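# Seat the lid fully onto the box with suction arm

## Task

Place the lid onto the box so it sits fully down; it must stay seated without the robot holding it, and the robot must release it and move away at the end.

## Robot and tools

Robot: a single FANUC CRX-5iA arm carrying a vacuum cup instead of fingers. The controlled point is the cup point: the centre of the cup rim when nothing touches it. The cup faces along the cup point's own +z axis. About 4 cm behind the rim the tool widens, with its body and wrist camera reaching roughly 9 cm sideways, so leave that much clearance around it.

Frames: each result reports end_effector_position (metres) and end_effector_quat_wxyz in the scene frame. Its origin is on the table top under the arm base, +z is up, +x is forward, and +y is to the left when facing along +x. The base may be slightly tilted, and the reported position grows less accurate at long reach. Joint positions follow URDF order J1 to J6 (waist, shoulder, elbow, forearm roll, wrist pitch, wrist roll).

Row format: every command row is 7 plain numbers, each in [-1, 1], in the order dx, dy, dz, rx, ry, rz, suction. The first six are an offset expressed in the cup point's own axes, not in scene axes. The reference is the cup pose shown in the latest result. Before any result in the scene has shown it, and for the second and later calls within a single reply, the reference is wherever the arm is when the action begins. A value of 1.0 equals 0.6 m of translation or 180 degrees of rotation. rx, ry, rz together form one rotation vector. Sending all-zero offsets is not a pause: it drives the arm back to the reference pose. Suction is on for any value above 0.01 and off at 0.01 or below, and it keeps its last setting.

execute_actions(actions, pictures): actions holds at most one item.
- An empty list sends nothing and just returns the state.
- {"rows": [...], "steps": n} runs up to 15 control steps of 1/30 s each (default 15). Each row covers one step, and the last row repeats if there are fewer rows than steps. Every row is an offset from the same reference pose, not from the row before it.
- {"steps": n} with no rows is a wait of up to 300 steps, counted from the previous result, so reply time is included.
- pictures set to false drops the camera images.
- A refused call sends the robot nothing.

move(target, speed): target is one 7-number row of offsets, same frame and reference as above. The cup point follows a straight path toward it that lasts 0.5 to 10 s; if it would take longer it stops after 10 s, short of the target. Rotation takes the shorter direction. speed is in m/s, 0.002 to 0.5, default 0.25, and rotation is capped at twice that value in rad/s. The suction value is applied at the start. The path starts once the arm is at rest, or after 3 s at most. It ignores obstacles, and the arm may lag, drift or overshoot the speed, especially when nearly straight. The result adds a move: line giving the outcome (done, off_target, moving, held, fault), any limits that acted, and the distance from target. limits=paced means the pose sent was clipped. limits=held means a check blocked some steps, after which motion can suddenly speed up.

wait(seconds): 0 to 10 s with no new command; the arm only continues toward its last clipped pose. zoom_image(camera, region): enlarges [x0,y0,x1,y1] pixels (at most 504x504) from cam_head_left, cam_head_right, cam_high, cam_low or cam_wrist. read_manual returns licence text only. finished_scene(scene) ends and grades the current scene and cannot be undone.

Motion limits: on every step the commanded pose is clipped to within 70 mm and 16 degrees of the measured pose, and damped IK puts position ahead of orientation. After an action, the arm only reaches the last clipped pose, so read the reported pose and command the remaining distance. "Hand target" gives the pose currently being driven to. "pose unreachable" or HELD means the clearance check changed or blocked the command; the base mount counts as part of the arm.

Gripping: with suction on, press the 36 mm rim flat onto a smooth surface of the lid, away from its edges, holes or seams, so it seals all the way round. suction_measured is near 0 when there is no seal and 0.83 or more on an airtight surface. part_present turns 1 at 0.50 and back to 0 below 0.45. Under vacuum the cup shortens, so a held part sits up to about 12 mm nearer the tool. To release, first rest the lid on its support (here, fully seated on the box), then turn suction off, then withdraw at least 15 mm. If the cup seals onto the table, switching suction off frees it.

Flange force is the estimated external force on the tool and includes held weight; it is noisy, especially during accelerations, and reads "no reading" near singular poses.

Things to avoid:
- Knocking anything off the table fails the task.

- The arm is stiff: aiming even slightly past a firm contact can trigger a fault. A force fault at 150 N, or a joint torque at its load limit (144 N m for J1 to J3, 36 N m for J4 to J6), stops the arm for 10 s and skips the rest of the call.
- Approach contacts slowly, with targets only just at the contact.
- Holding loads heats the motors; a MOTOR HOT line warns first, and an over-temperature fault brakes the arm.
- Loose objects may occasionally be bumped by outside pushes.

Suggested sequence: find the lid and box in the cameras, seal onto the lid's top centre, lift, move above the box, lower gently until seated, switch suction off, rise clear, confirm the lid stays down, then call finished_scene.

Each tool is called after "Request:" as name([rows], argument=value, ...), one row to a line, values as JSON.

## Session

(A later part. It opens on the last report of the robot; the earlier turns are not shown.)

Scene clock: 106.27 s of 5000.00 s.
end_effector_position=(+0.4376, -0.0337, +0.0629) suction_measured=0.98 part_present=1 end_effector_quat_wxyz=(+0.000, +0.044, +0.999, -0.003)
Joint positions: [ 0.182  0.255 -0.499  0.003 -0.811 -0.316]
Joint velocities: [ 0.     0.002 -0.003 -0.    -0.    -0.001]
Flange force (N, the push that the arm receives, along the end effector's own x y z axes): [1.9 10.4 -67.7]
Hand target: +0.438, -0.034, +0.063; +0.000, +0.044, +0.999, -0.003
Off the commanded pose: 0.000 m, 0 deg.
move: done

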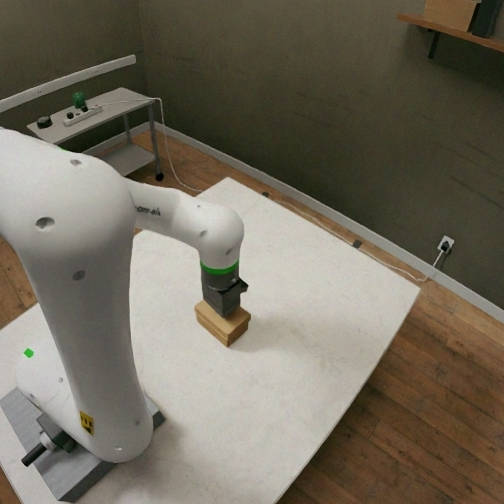

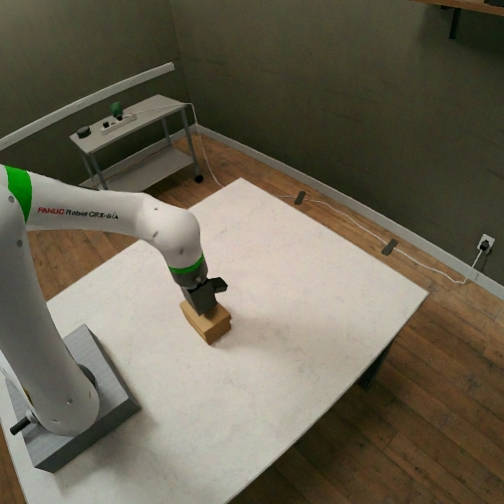

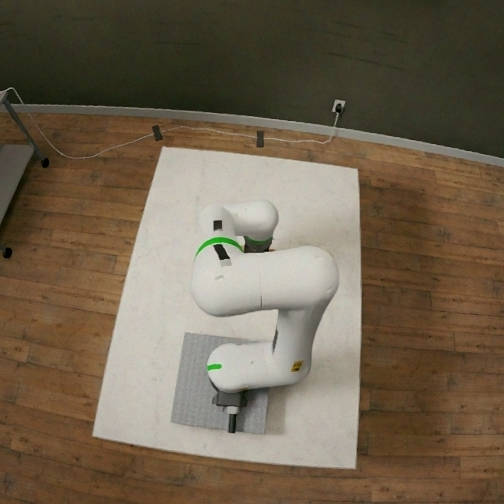

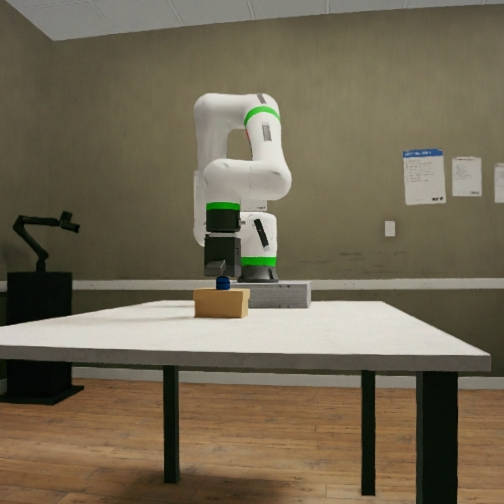

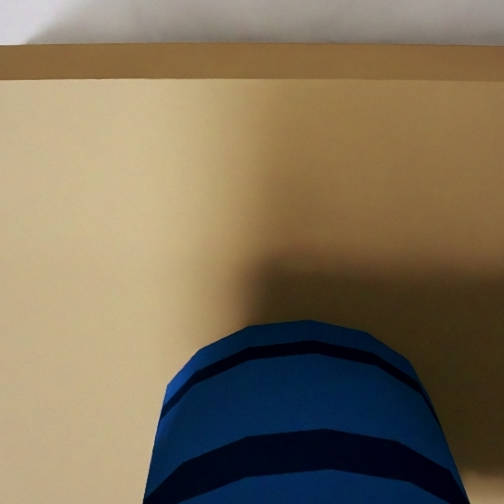

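Request:
move(target=[0,0,-0.014,0,0,0,1], speed=0.02)

Request:
move(target=[0.0058,0.001,0,0,0,0,1], speed=0.02)

Request:
move(target=[0,0,0.0115,0,0,0,1], speed=0.01)

Request:
zoom_image(camera="cam_low", region=[170,240,280,330])

Scene clock: 117.90 s of 5000.00 s.
end_effector_position=(+0.4376, -0.0337, +0.0713) suction_measured=0.98 part_present=1 end_effector_quat_wxyz=(+0.000, +0.044, +0.999, -0.003)
Joint positions: [ 0.182  0.239 -0.493  0.003 -0.833 -0.316]
Joint velocities: [ 0.001  0.    -0.002  0.    -0.001  0.001]
Flange force (N, the push that the arm receives, along the end effector's own x y z axes): [-2.9 -2.9 -0.9]
Hand target: +0.438, -0.034, +0.071; +0.000, +0.044, +0.999, -0.003
Off the commanded pose: 0.000 m, 0 deg.
After step 90, 7.93 s passed at rest.
move: done

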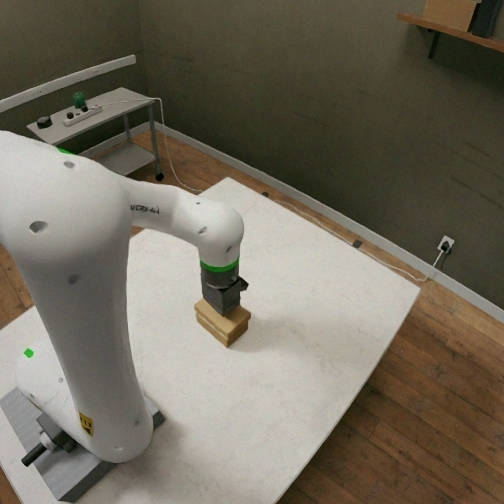

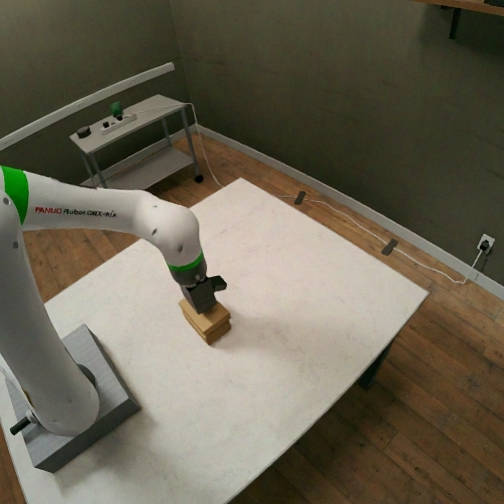

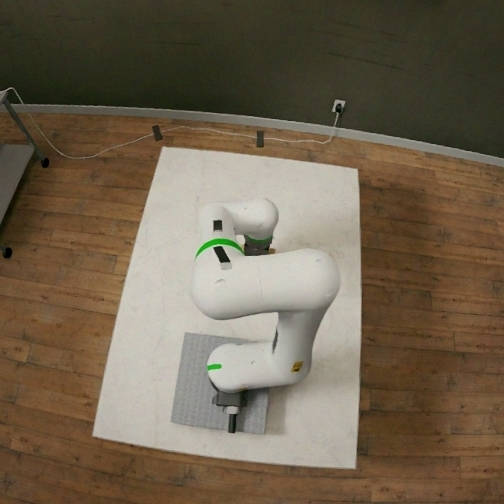

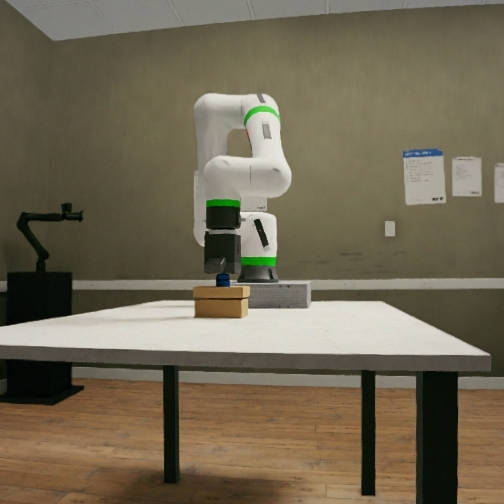

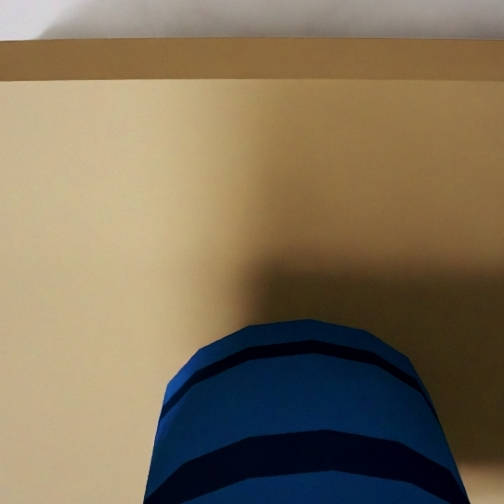

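Scene clock: 118.60 s of 5000.00 s.
end_effector_position=(+0.4342, -0.0328, +0.0713) suction_measured=0.98 part_present=1 end_effector_quat_wxyz=(+0.000, +0.044, +0.999, -0.003)
Joint positions: [ 0.186  0.231 -0.503  0.003 -0.83  -0.32 ]
Joint velocities: [ 0.    -0.001 -0.001  0.     0.     0.002]
Flange force (N, the push that the arm receives, along the end effector's own x y z axes): [0.3 -0.8 -2.1]
Hand target: +0.434, -0.033, +0.071; +0.000, +0.044, +0.999, -0.003
Off the commanded pose: 0.000 m, 0 deg.
move: done

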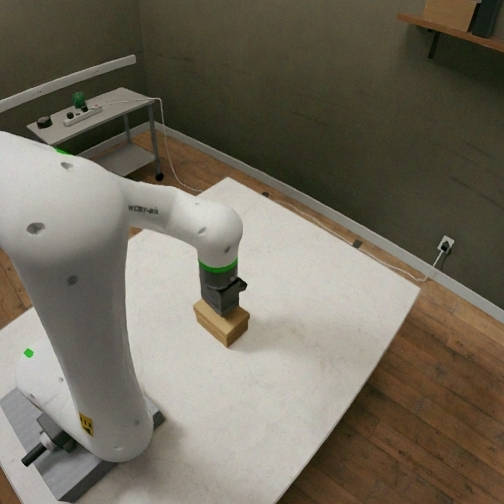

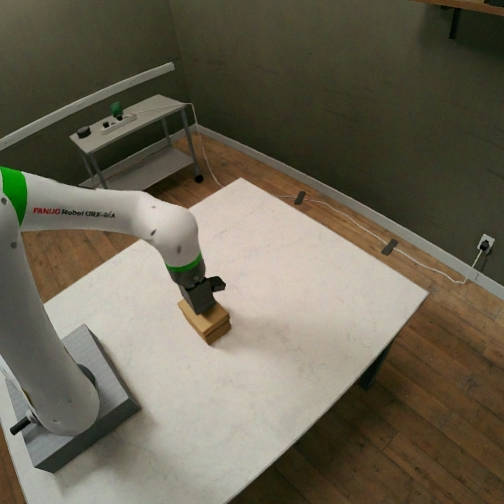

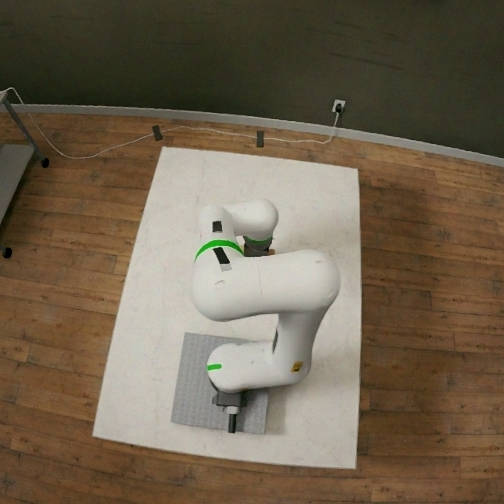

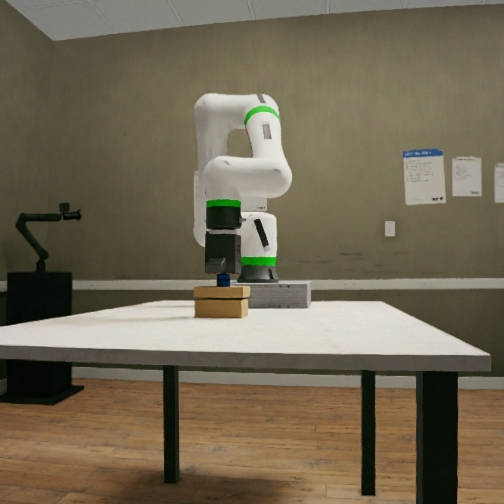

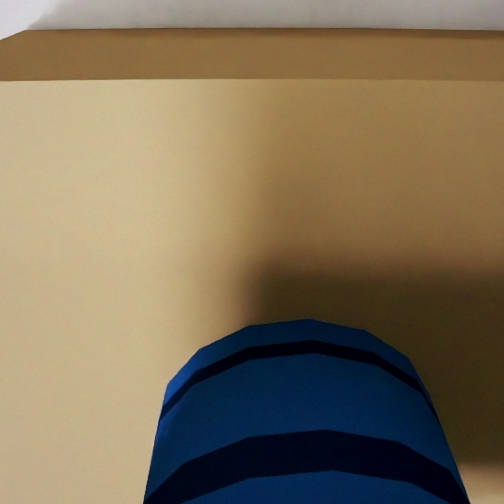

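Scene clock: 119.50 s of 5000.00 s.
end_effector_position=(+0.4343, -0.0328, +0.0644) suction_measured=0.98 part_present=1 end_effector_quat_wxyz=(+0.000, +0.044, +0.999, -0.003)
Joint positions: [ 0.186  0.244 -0.507  0.003 -0.813 -0.32 ]
Joint velocities: [-0.    -0.     0.    -0.     0.    -0.001]
Flange force (N, the push that the arm receives, along the end effector's own x y z axes): [2.7 -0.9 -14.5]
Hand target: +0.434, -0.033, +0.064; +0.000, +0.044, +0.999, -0.003
Off the commanded pose: 0.000 m, 0 deg.
move: done

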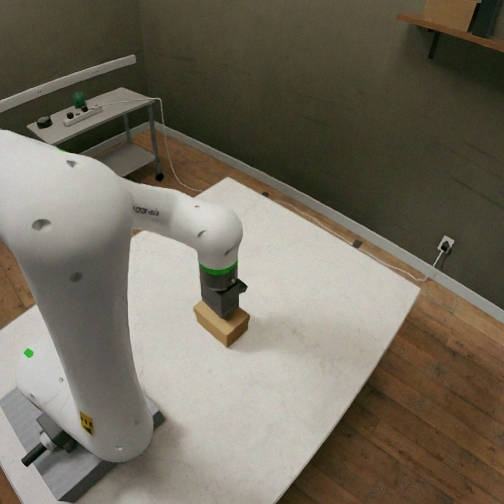

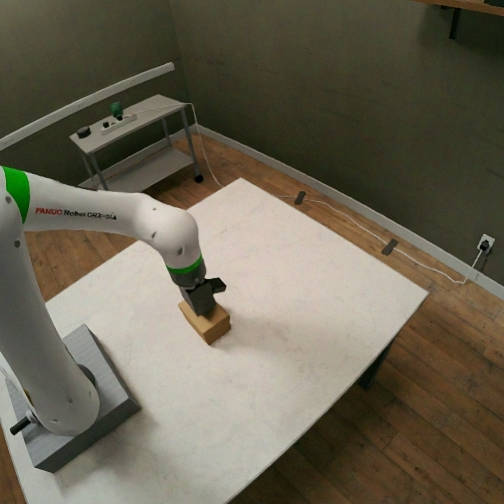

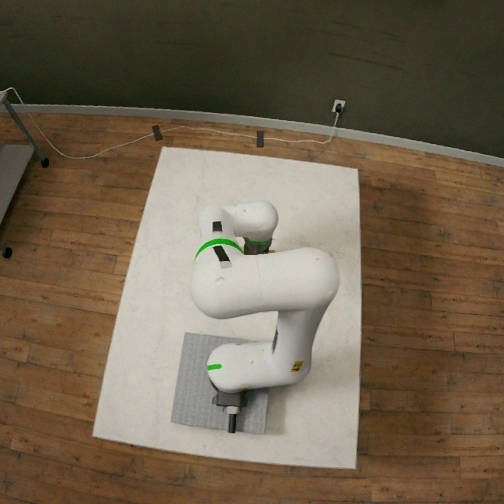

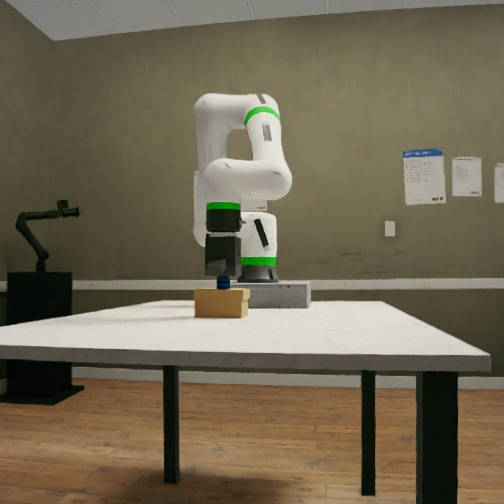

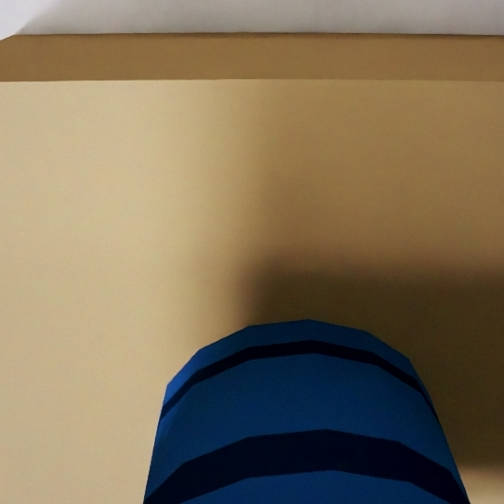

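Region (170, 240, 280, 330) of cam_low's 504x504 image, scaled by 4.582, with more detail than that image has; it fills the top 412 rows of this view, and the rest is white.

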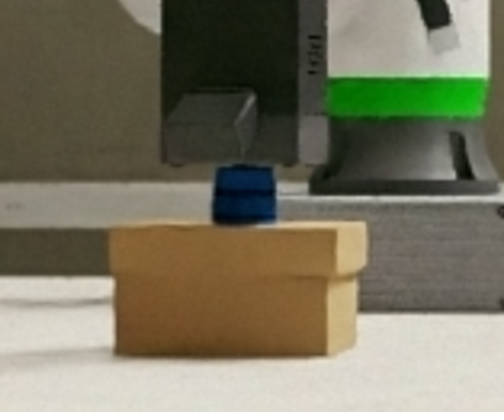

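Request:
move(target=[0,0,-0.008,0,0,0,1], speed=0.02)

Request:
move(target=[0,-0.0022,0,0,0,0,1], speed=0.02)

Request:
move(target=[0,0,0.01,0,0,0,1], speed=0.01)

Request:
zoom_image(camera="cam_low", region=[185,270,255,325])

Request:
zoom_image(camera="cam_head_left", region=[185,285,255,355])

Scene clock: 135.63 s of 5000.00 s.
end_effector_position=(+0.4343, -0.0328, +0.0692) suction_measured=0.98 part_present=1 end_effector_quat_wxyz=(+0.000, +0.044, +0.999, -0.003)
Joint positions: [ 0.186  0.235 -0.504  0.003 -0.825 -0.32 ]
Joint velocities: [ 0.     0.001 -0.001 -0.    -0.    -0.001]
Flange force (N, the push that the arm receives, along the end effector's own x y z axes): [0.0 -2.8 -1.9]
Hand target: +0.434, -0.033, +0.069; +0.000, +0.044, +0.999, -0.003
Off the commanded pose: 0.000 m, 0 deg.
After step 90, 12.43 s passed at rest.
move: done

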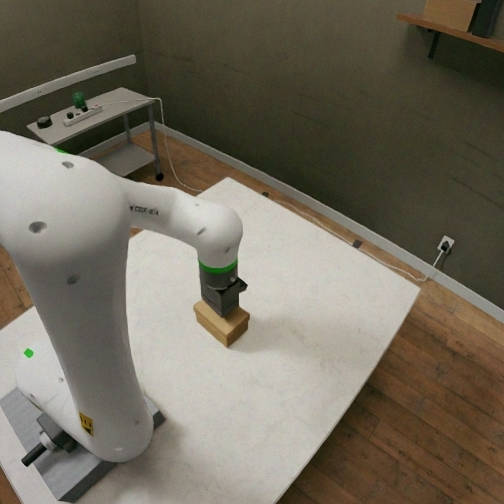

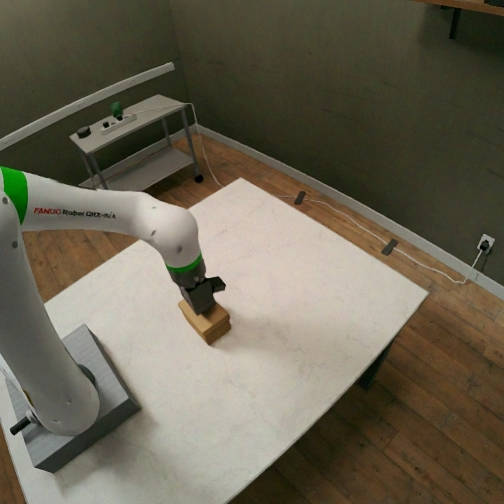

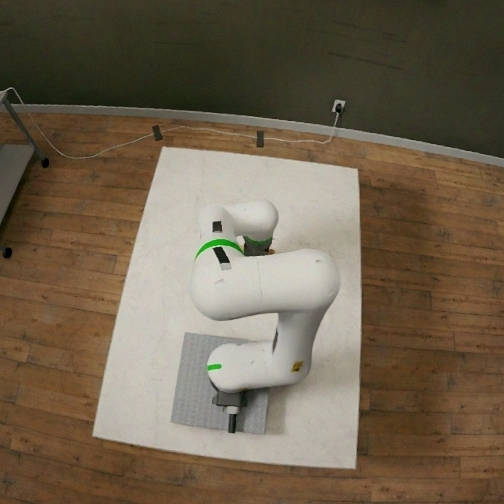

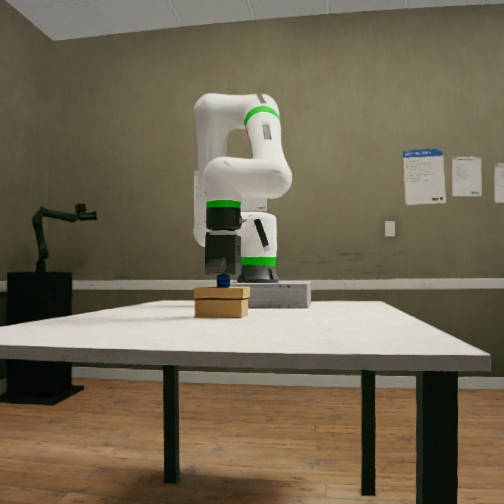

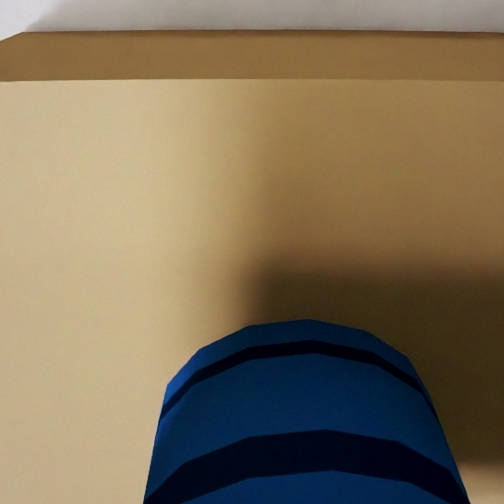

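Scene clock: 136.33 s of 5000.00 s.
end_effector_position=(+0.4342, -0.0341, +0.0692) suction_measured=0.98 part_present=1 end_effector_quat_wxyz=(+0.000, +0.044, +0.999, -0.003)
Joint positions: [ 0.183  0.235 -0.504  0.003 -0.825 -0.317]
Joint velocities: [-0.     0.     0.002  0.    -0.    -0.   ]
Flange force (N, the push that the arm receives, along the end effector's own x y z axes): [3.5 0.0 -0.7]
Hand target: +0.434, -0.034, +0.069; +0.000, +0.044, +0.999, -0.003
Off the commanded pose: 0.000 m, 0 deg.
move: done

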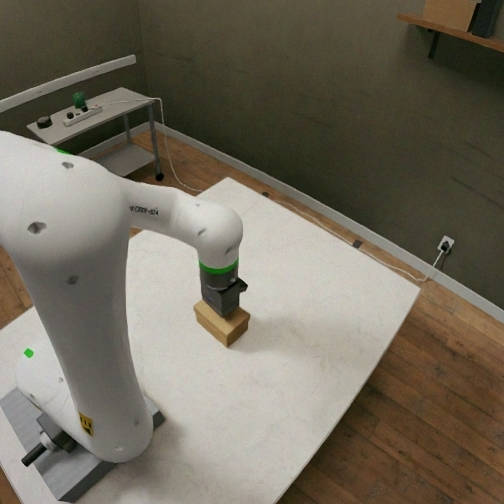

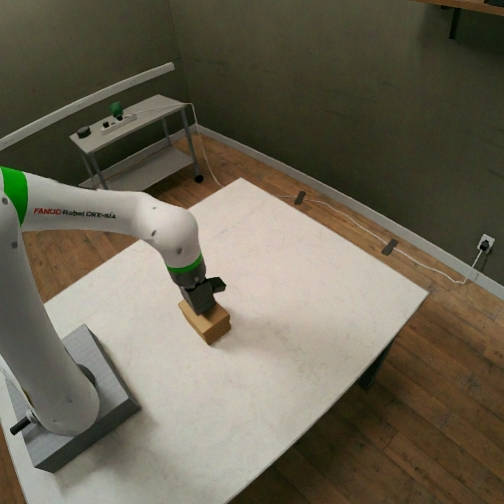

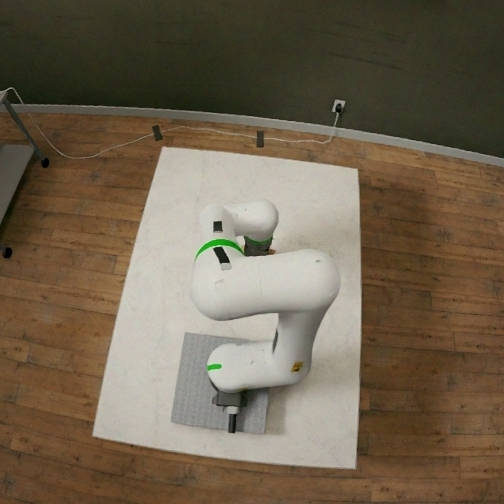

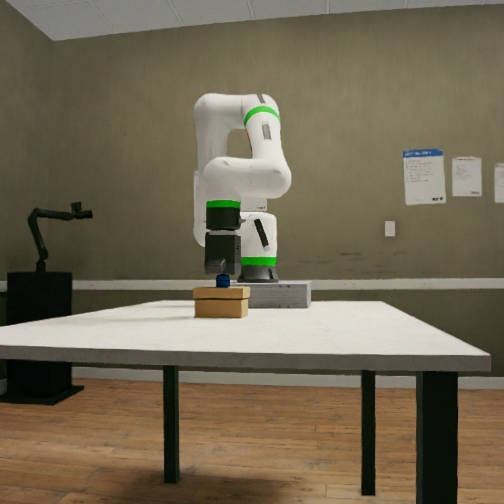

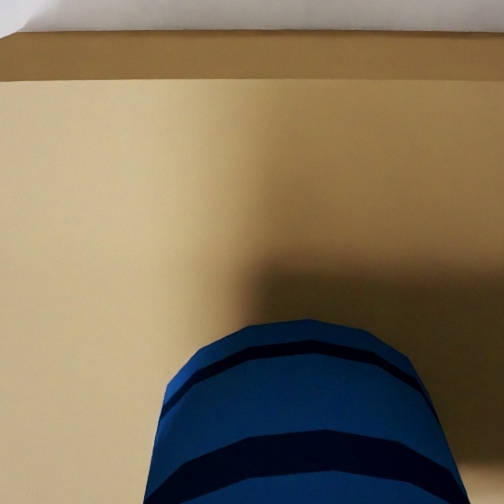

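Scene clock: 137.17 s of 5000.00 s.
end_effector_position=(+0.4343, -0.0341, +0.0633) suction_measured=0.98 part_present=1 end_effector_quat_wxyz=(+0.001, +0.044, +0.999, -0.003)
Joint positions: [ 0.183  0.247 -0.508  0.003 -0.809 -0.317]
Joint velocities: [-0.     0.001 -0.    -0.    -0.     0.001]
Flange force (N, the push that the arm receives, along the end effector's own x y z axes): [3.1 8.9 -58.2]
Hand target: +0.434, -0.034, +0.063; +0.000, +0.044, +0.999, -0.003
Off the commanded pose: 0.000 m, 0 deg.
move: done

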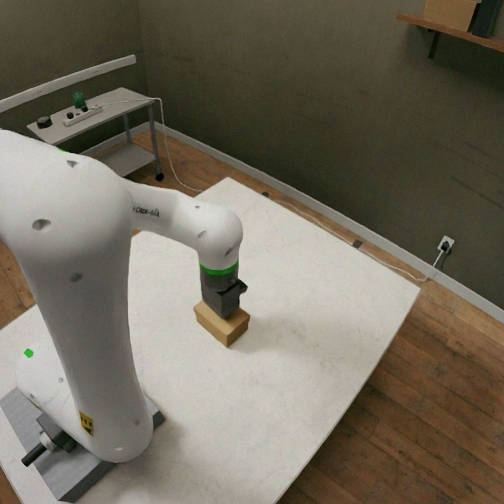

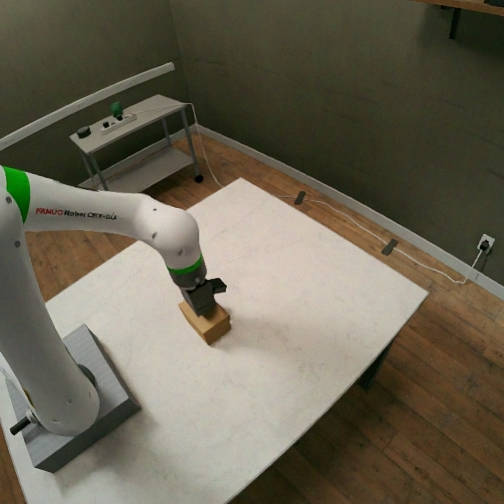

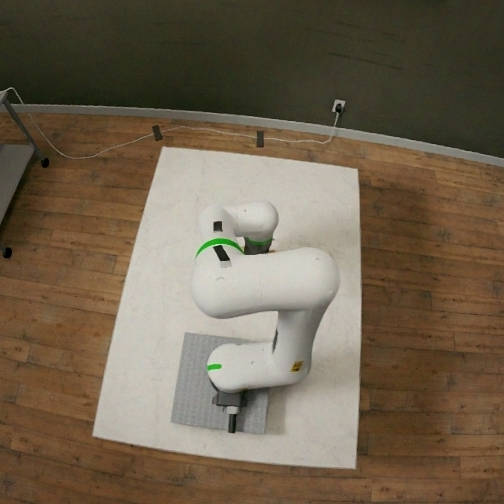

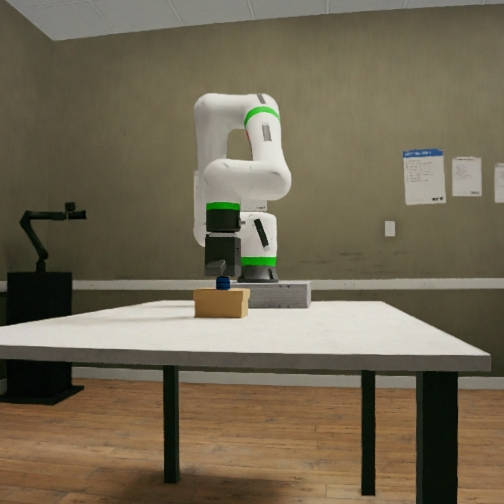

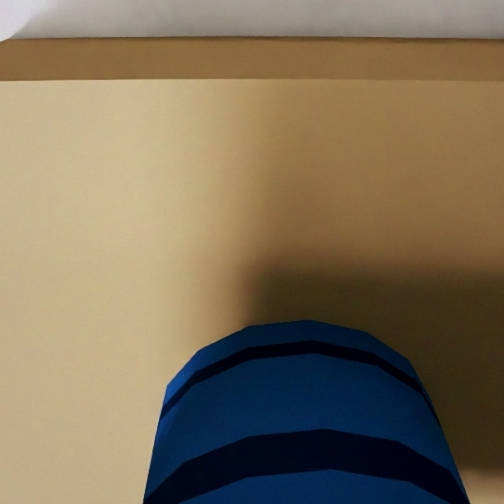

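Region (185, 270, 255, 325) of cam_low's 504x504 image, scaled by 7.200, with more detail than that image has; it fills the top 396 rows of this view, and the rest is white.

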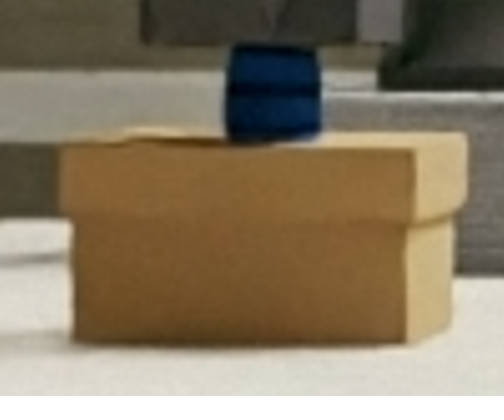

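Region (185, 285, 255, 355) of cam_head_left's 504x504 image, scaled by 7.200, with more detail than that image has.

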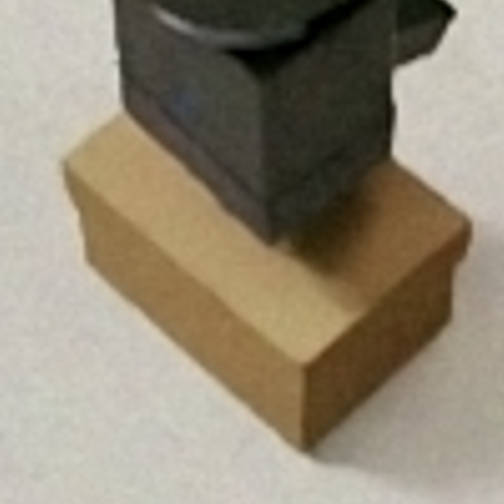

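Request:
move(target=[0,0,-0.01,0,0,0,1], speed=0.02)

Request:
move(target=[0.0045,0.0006,0,0,0,0,1], speed=0.02)

Request:
move(target=[0,0,0.011,0,0,0,1], speed=0.01)

Request:
zoom_image(camera="cam_low", region=[185,270,255,325])

Request:
zoom_image(camera="cam_head_left", region=[185,285,255,355])

Scene clock: 151.93 s of 5000.00 s.
end_effector_position=(+0.4343, -0.0341, +0.0693) suction_measured=0.98 part_present=1 end_effector_quat_wxyz=(+0.001, +0.044, +0.999, -0.003)
Joint positions: [ 0.183  0.235 -0.504  0.003 -0.825 -0.317]
Joint velocities: [ 0.     0.     0.001  0.     0.    -0.   ]
Flange force (N, the push that the arm receives, along the end effector's own x y z axes): [5.1 0.5 -2.7]
Hand target: +0.434, -0.034, +0.069; +0.001, +0.044, +0.999, -0.003
Off the commanded pose: 0.000 m, 0 deg.
After step 90, 11.07 s passed at rest.
move: done

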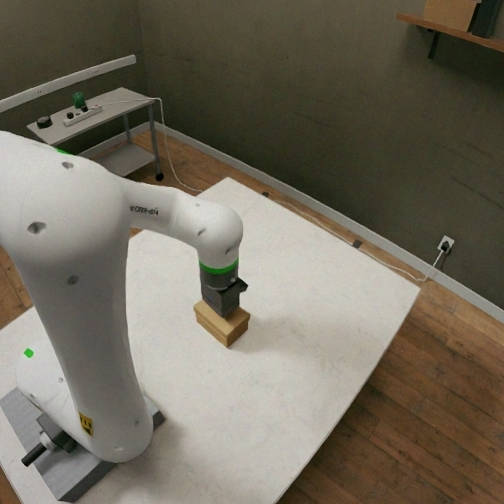

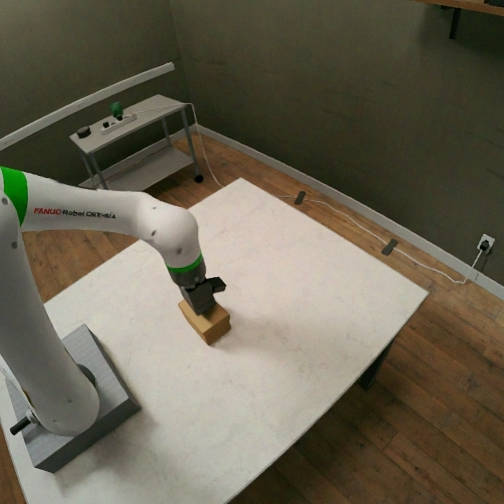

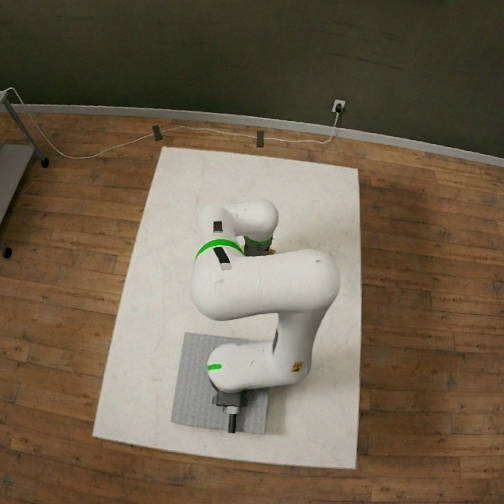

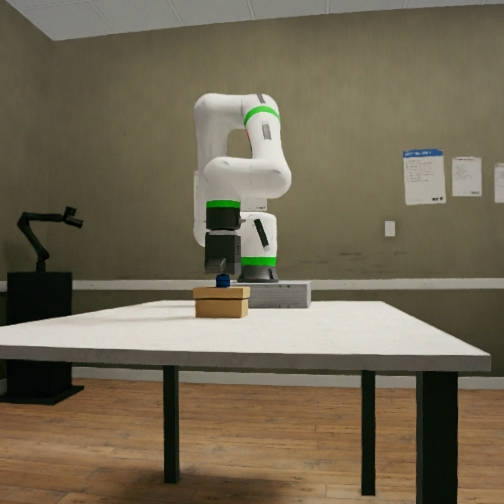

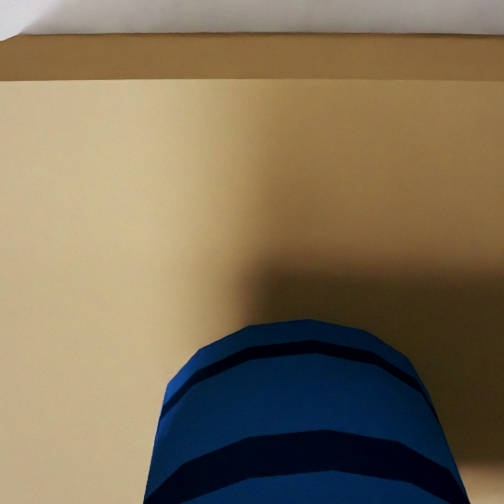

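Scene clock: 152.63 s of 5000.00 s.
end_effector_position=(+0.4316, -0.0335, +0.0693) suction_measured=0.98 part_present=1 end_effector_quat_wxyz=(+0.001, +0.044, +0.999, -0.003)
Joint positions: [ 0.186  0.229 -0.512  0.003 -0.823 -0.32 ]
Joint velocities: [-0.     0.     0.002  0.    -0.    -0.002]
Flange force (N, the push that the arm receives, along the end effector's own x y z axes): [6.8 -2.0 -3.3]
Hand target: +0.432, -0.033, +0.069; +0.001, +0.044, +0.999, -0.003
Off the commanded pose: 0.000 m, 0 deg.
move: done

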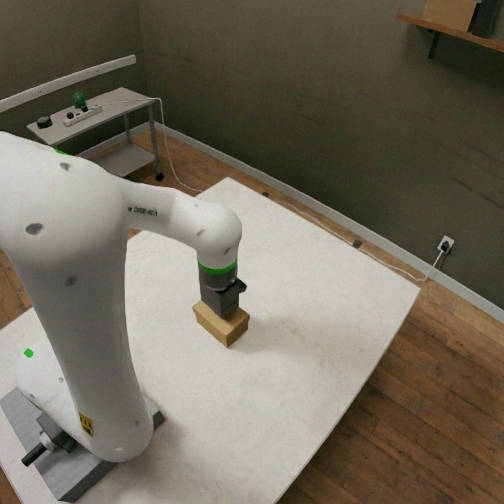

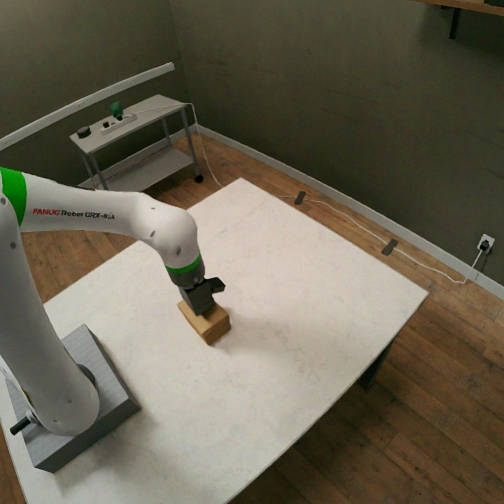

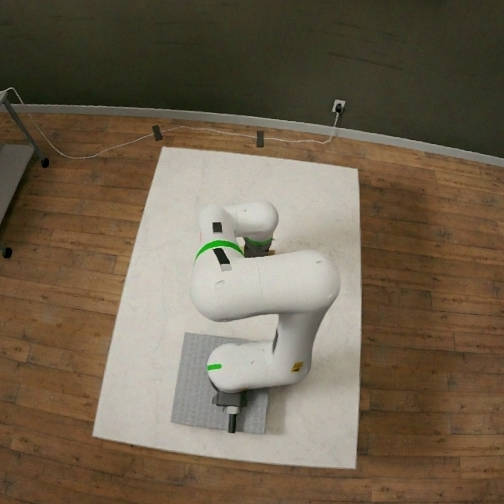

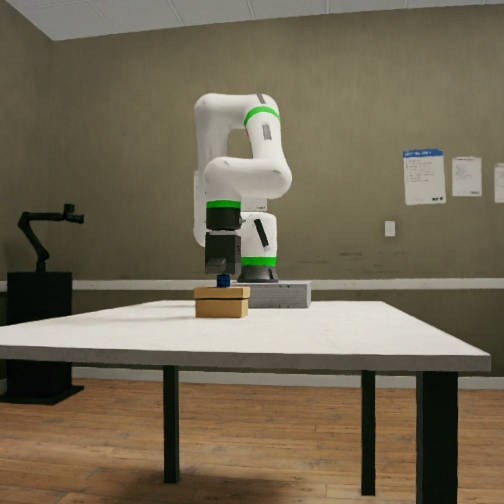

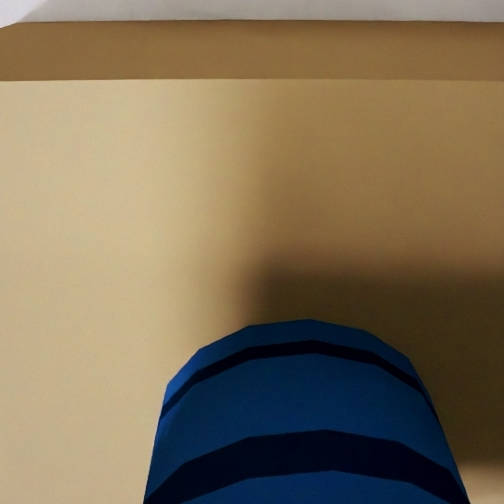

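Scene clock: 153.50 s of 5000.00 s.
end_effector_position=(+0.4316, -0.0335, +0.0627) suction_measured=0.98 part_present=1 end_effector_quat_wxyz=(+0.001, +0.044, +0.999, -0.003)
Joint positions: [ 0.186  0.242 -0.516  0.003 -0.806 -0.32 ]
Joint velocities: [ 0.     0.001 -0.     0.     0.    -0.   ]
Flange force (N, the push that the arm receives, along the end effector's own x y z axes): [2.2 -1.3 -7.5]
Hand target: +0.432, -0.034, +0.063; +0.001, +0.044, +0.999, -0.003
Off the commanded pose: 0.000 m, 0 deg.
move: done

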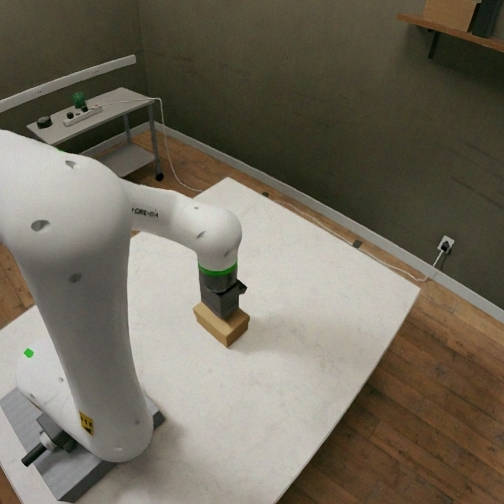

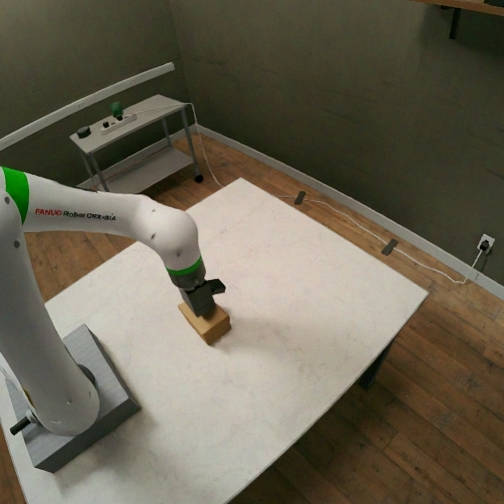

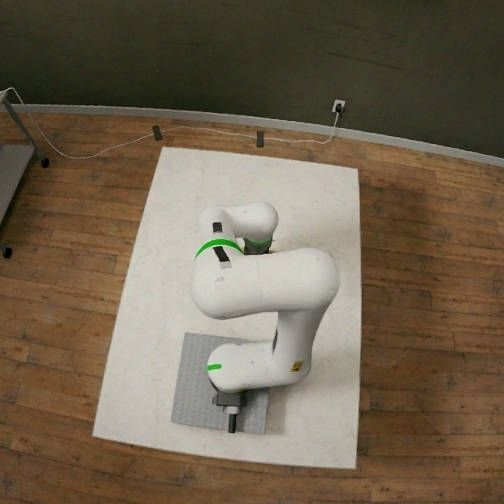

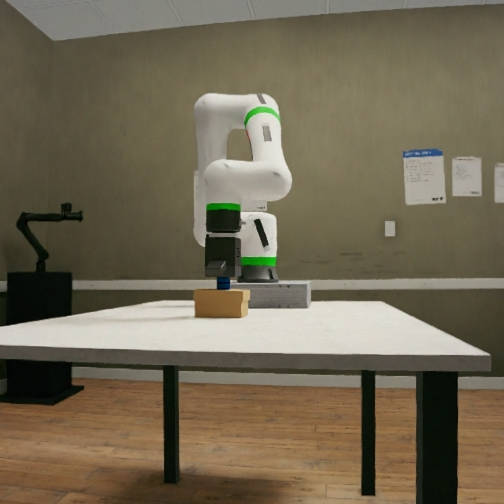

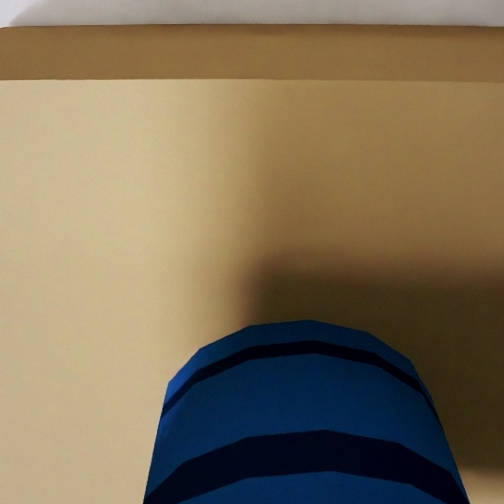

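Region (185, 270, 255, 325) of cam_low's 504x504 image, scaled by 7.200, with more detail than that image has; it fills the top 396 rows of this view, and the rest is white.

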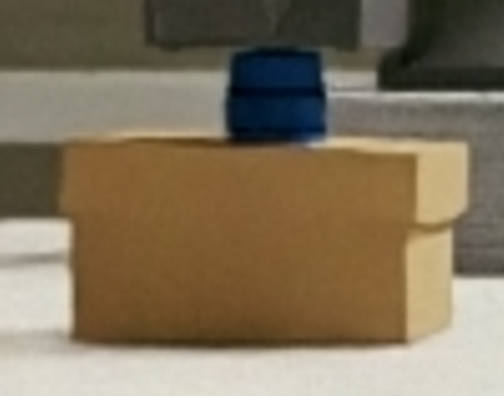

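Region (185, 285, 255, 355) of cam_head_left's 504x504 image, scaled by 7.200, with more detail than that image has.

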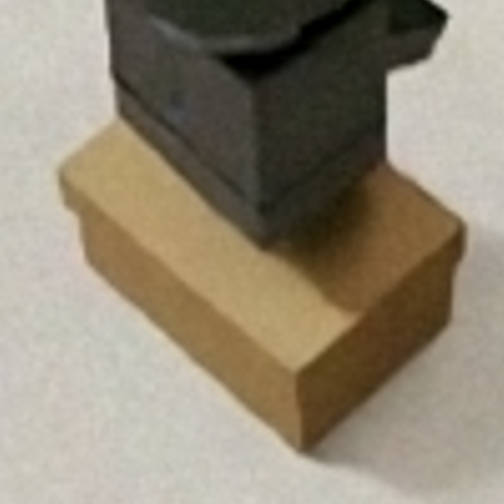

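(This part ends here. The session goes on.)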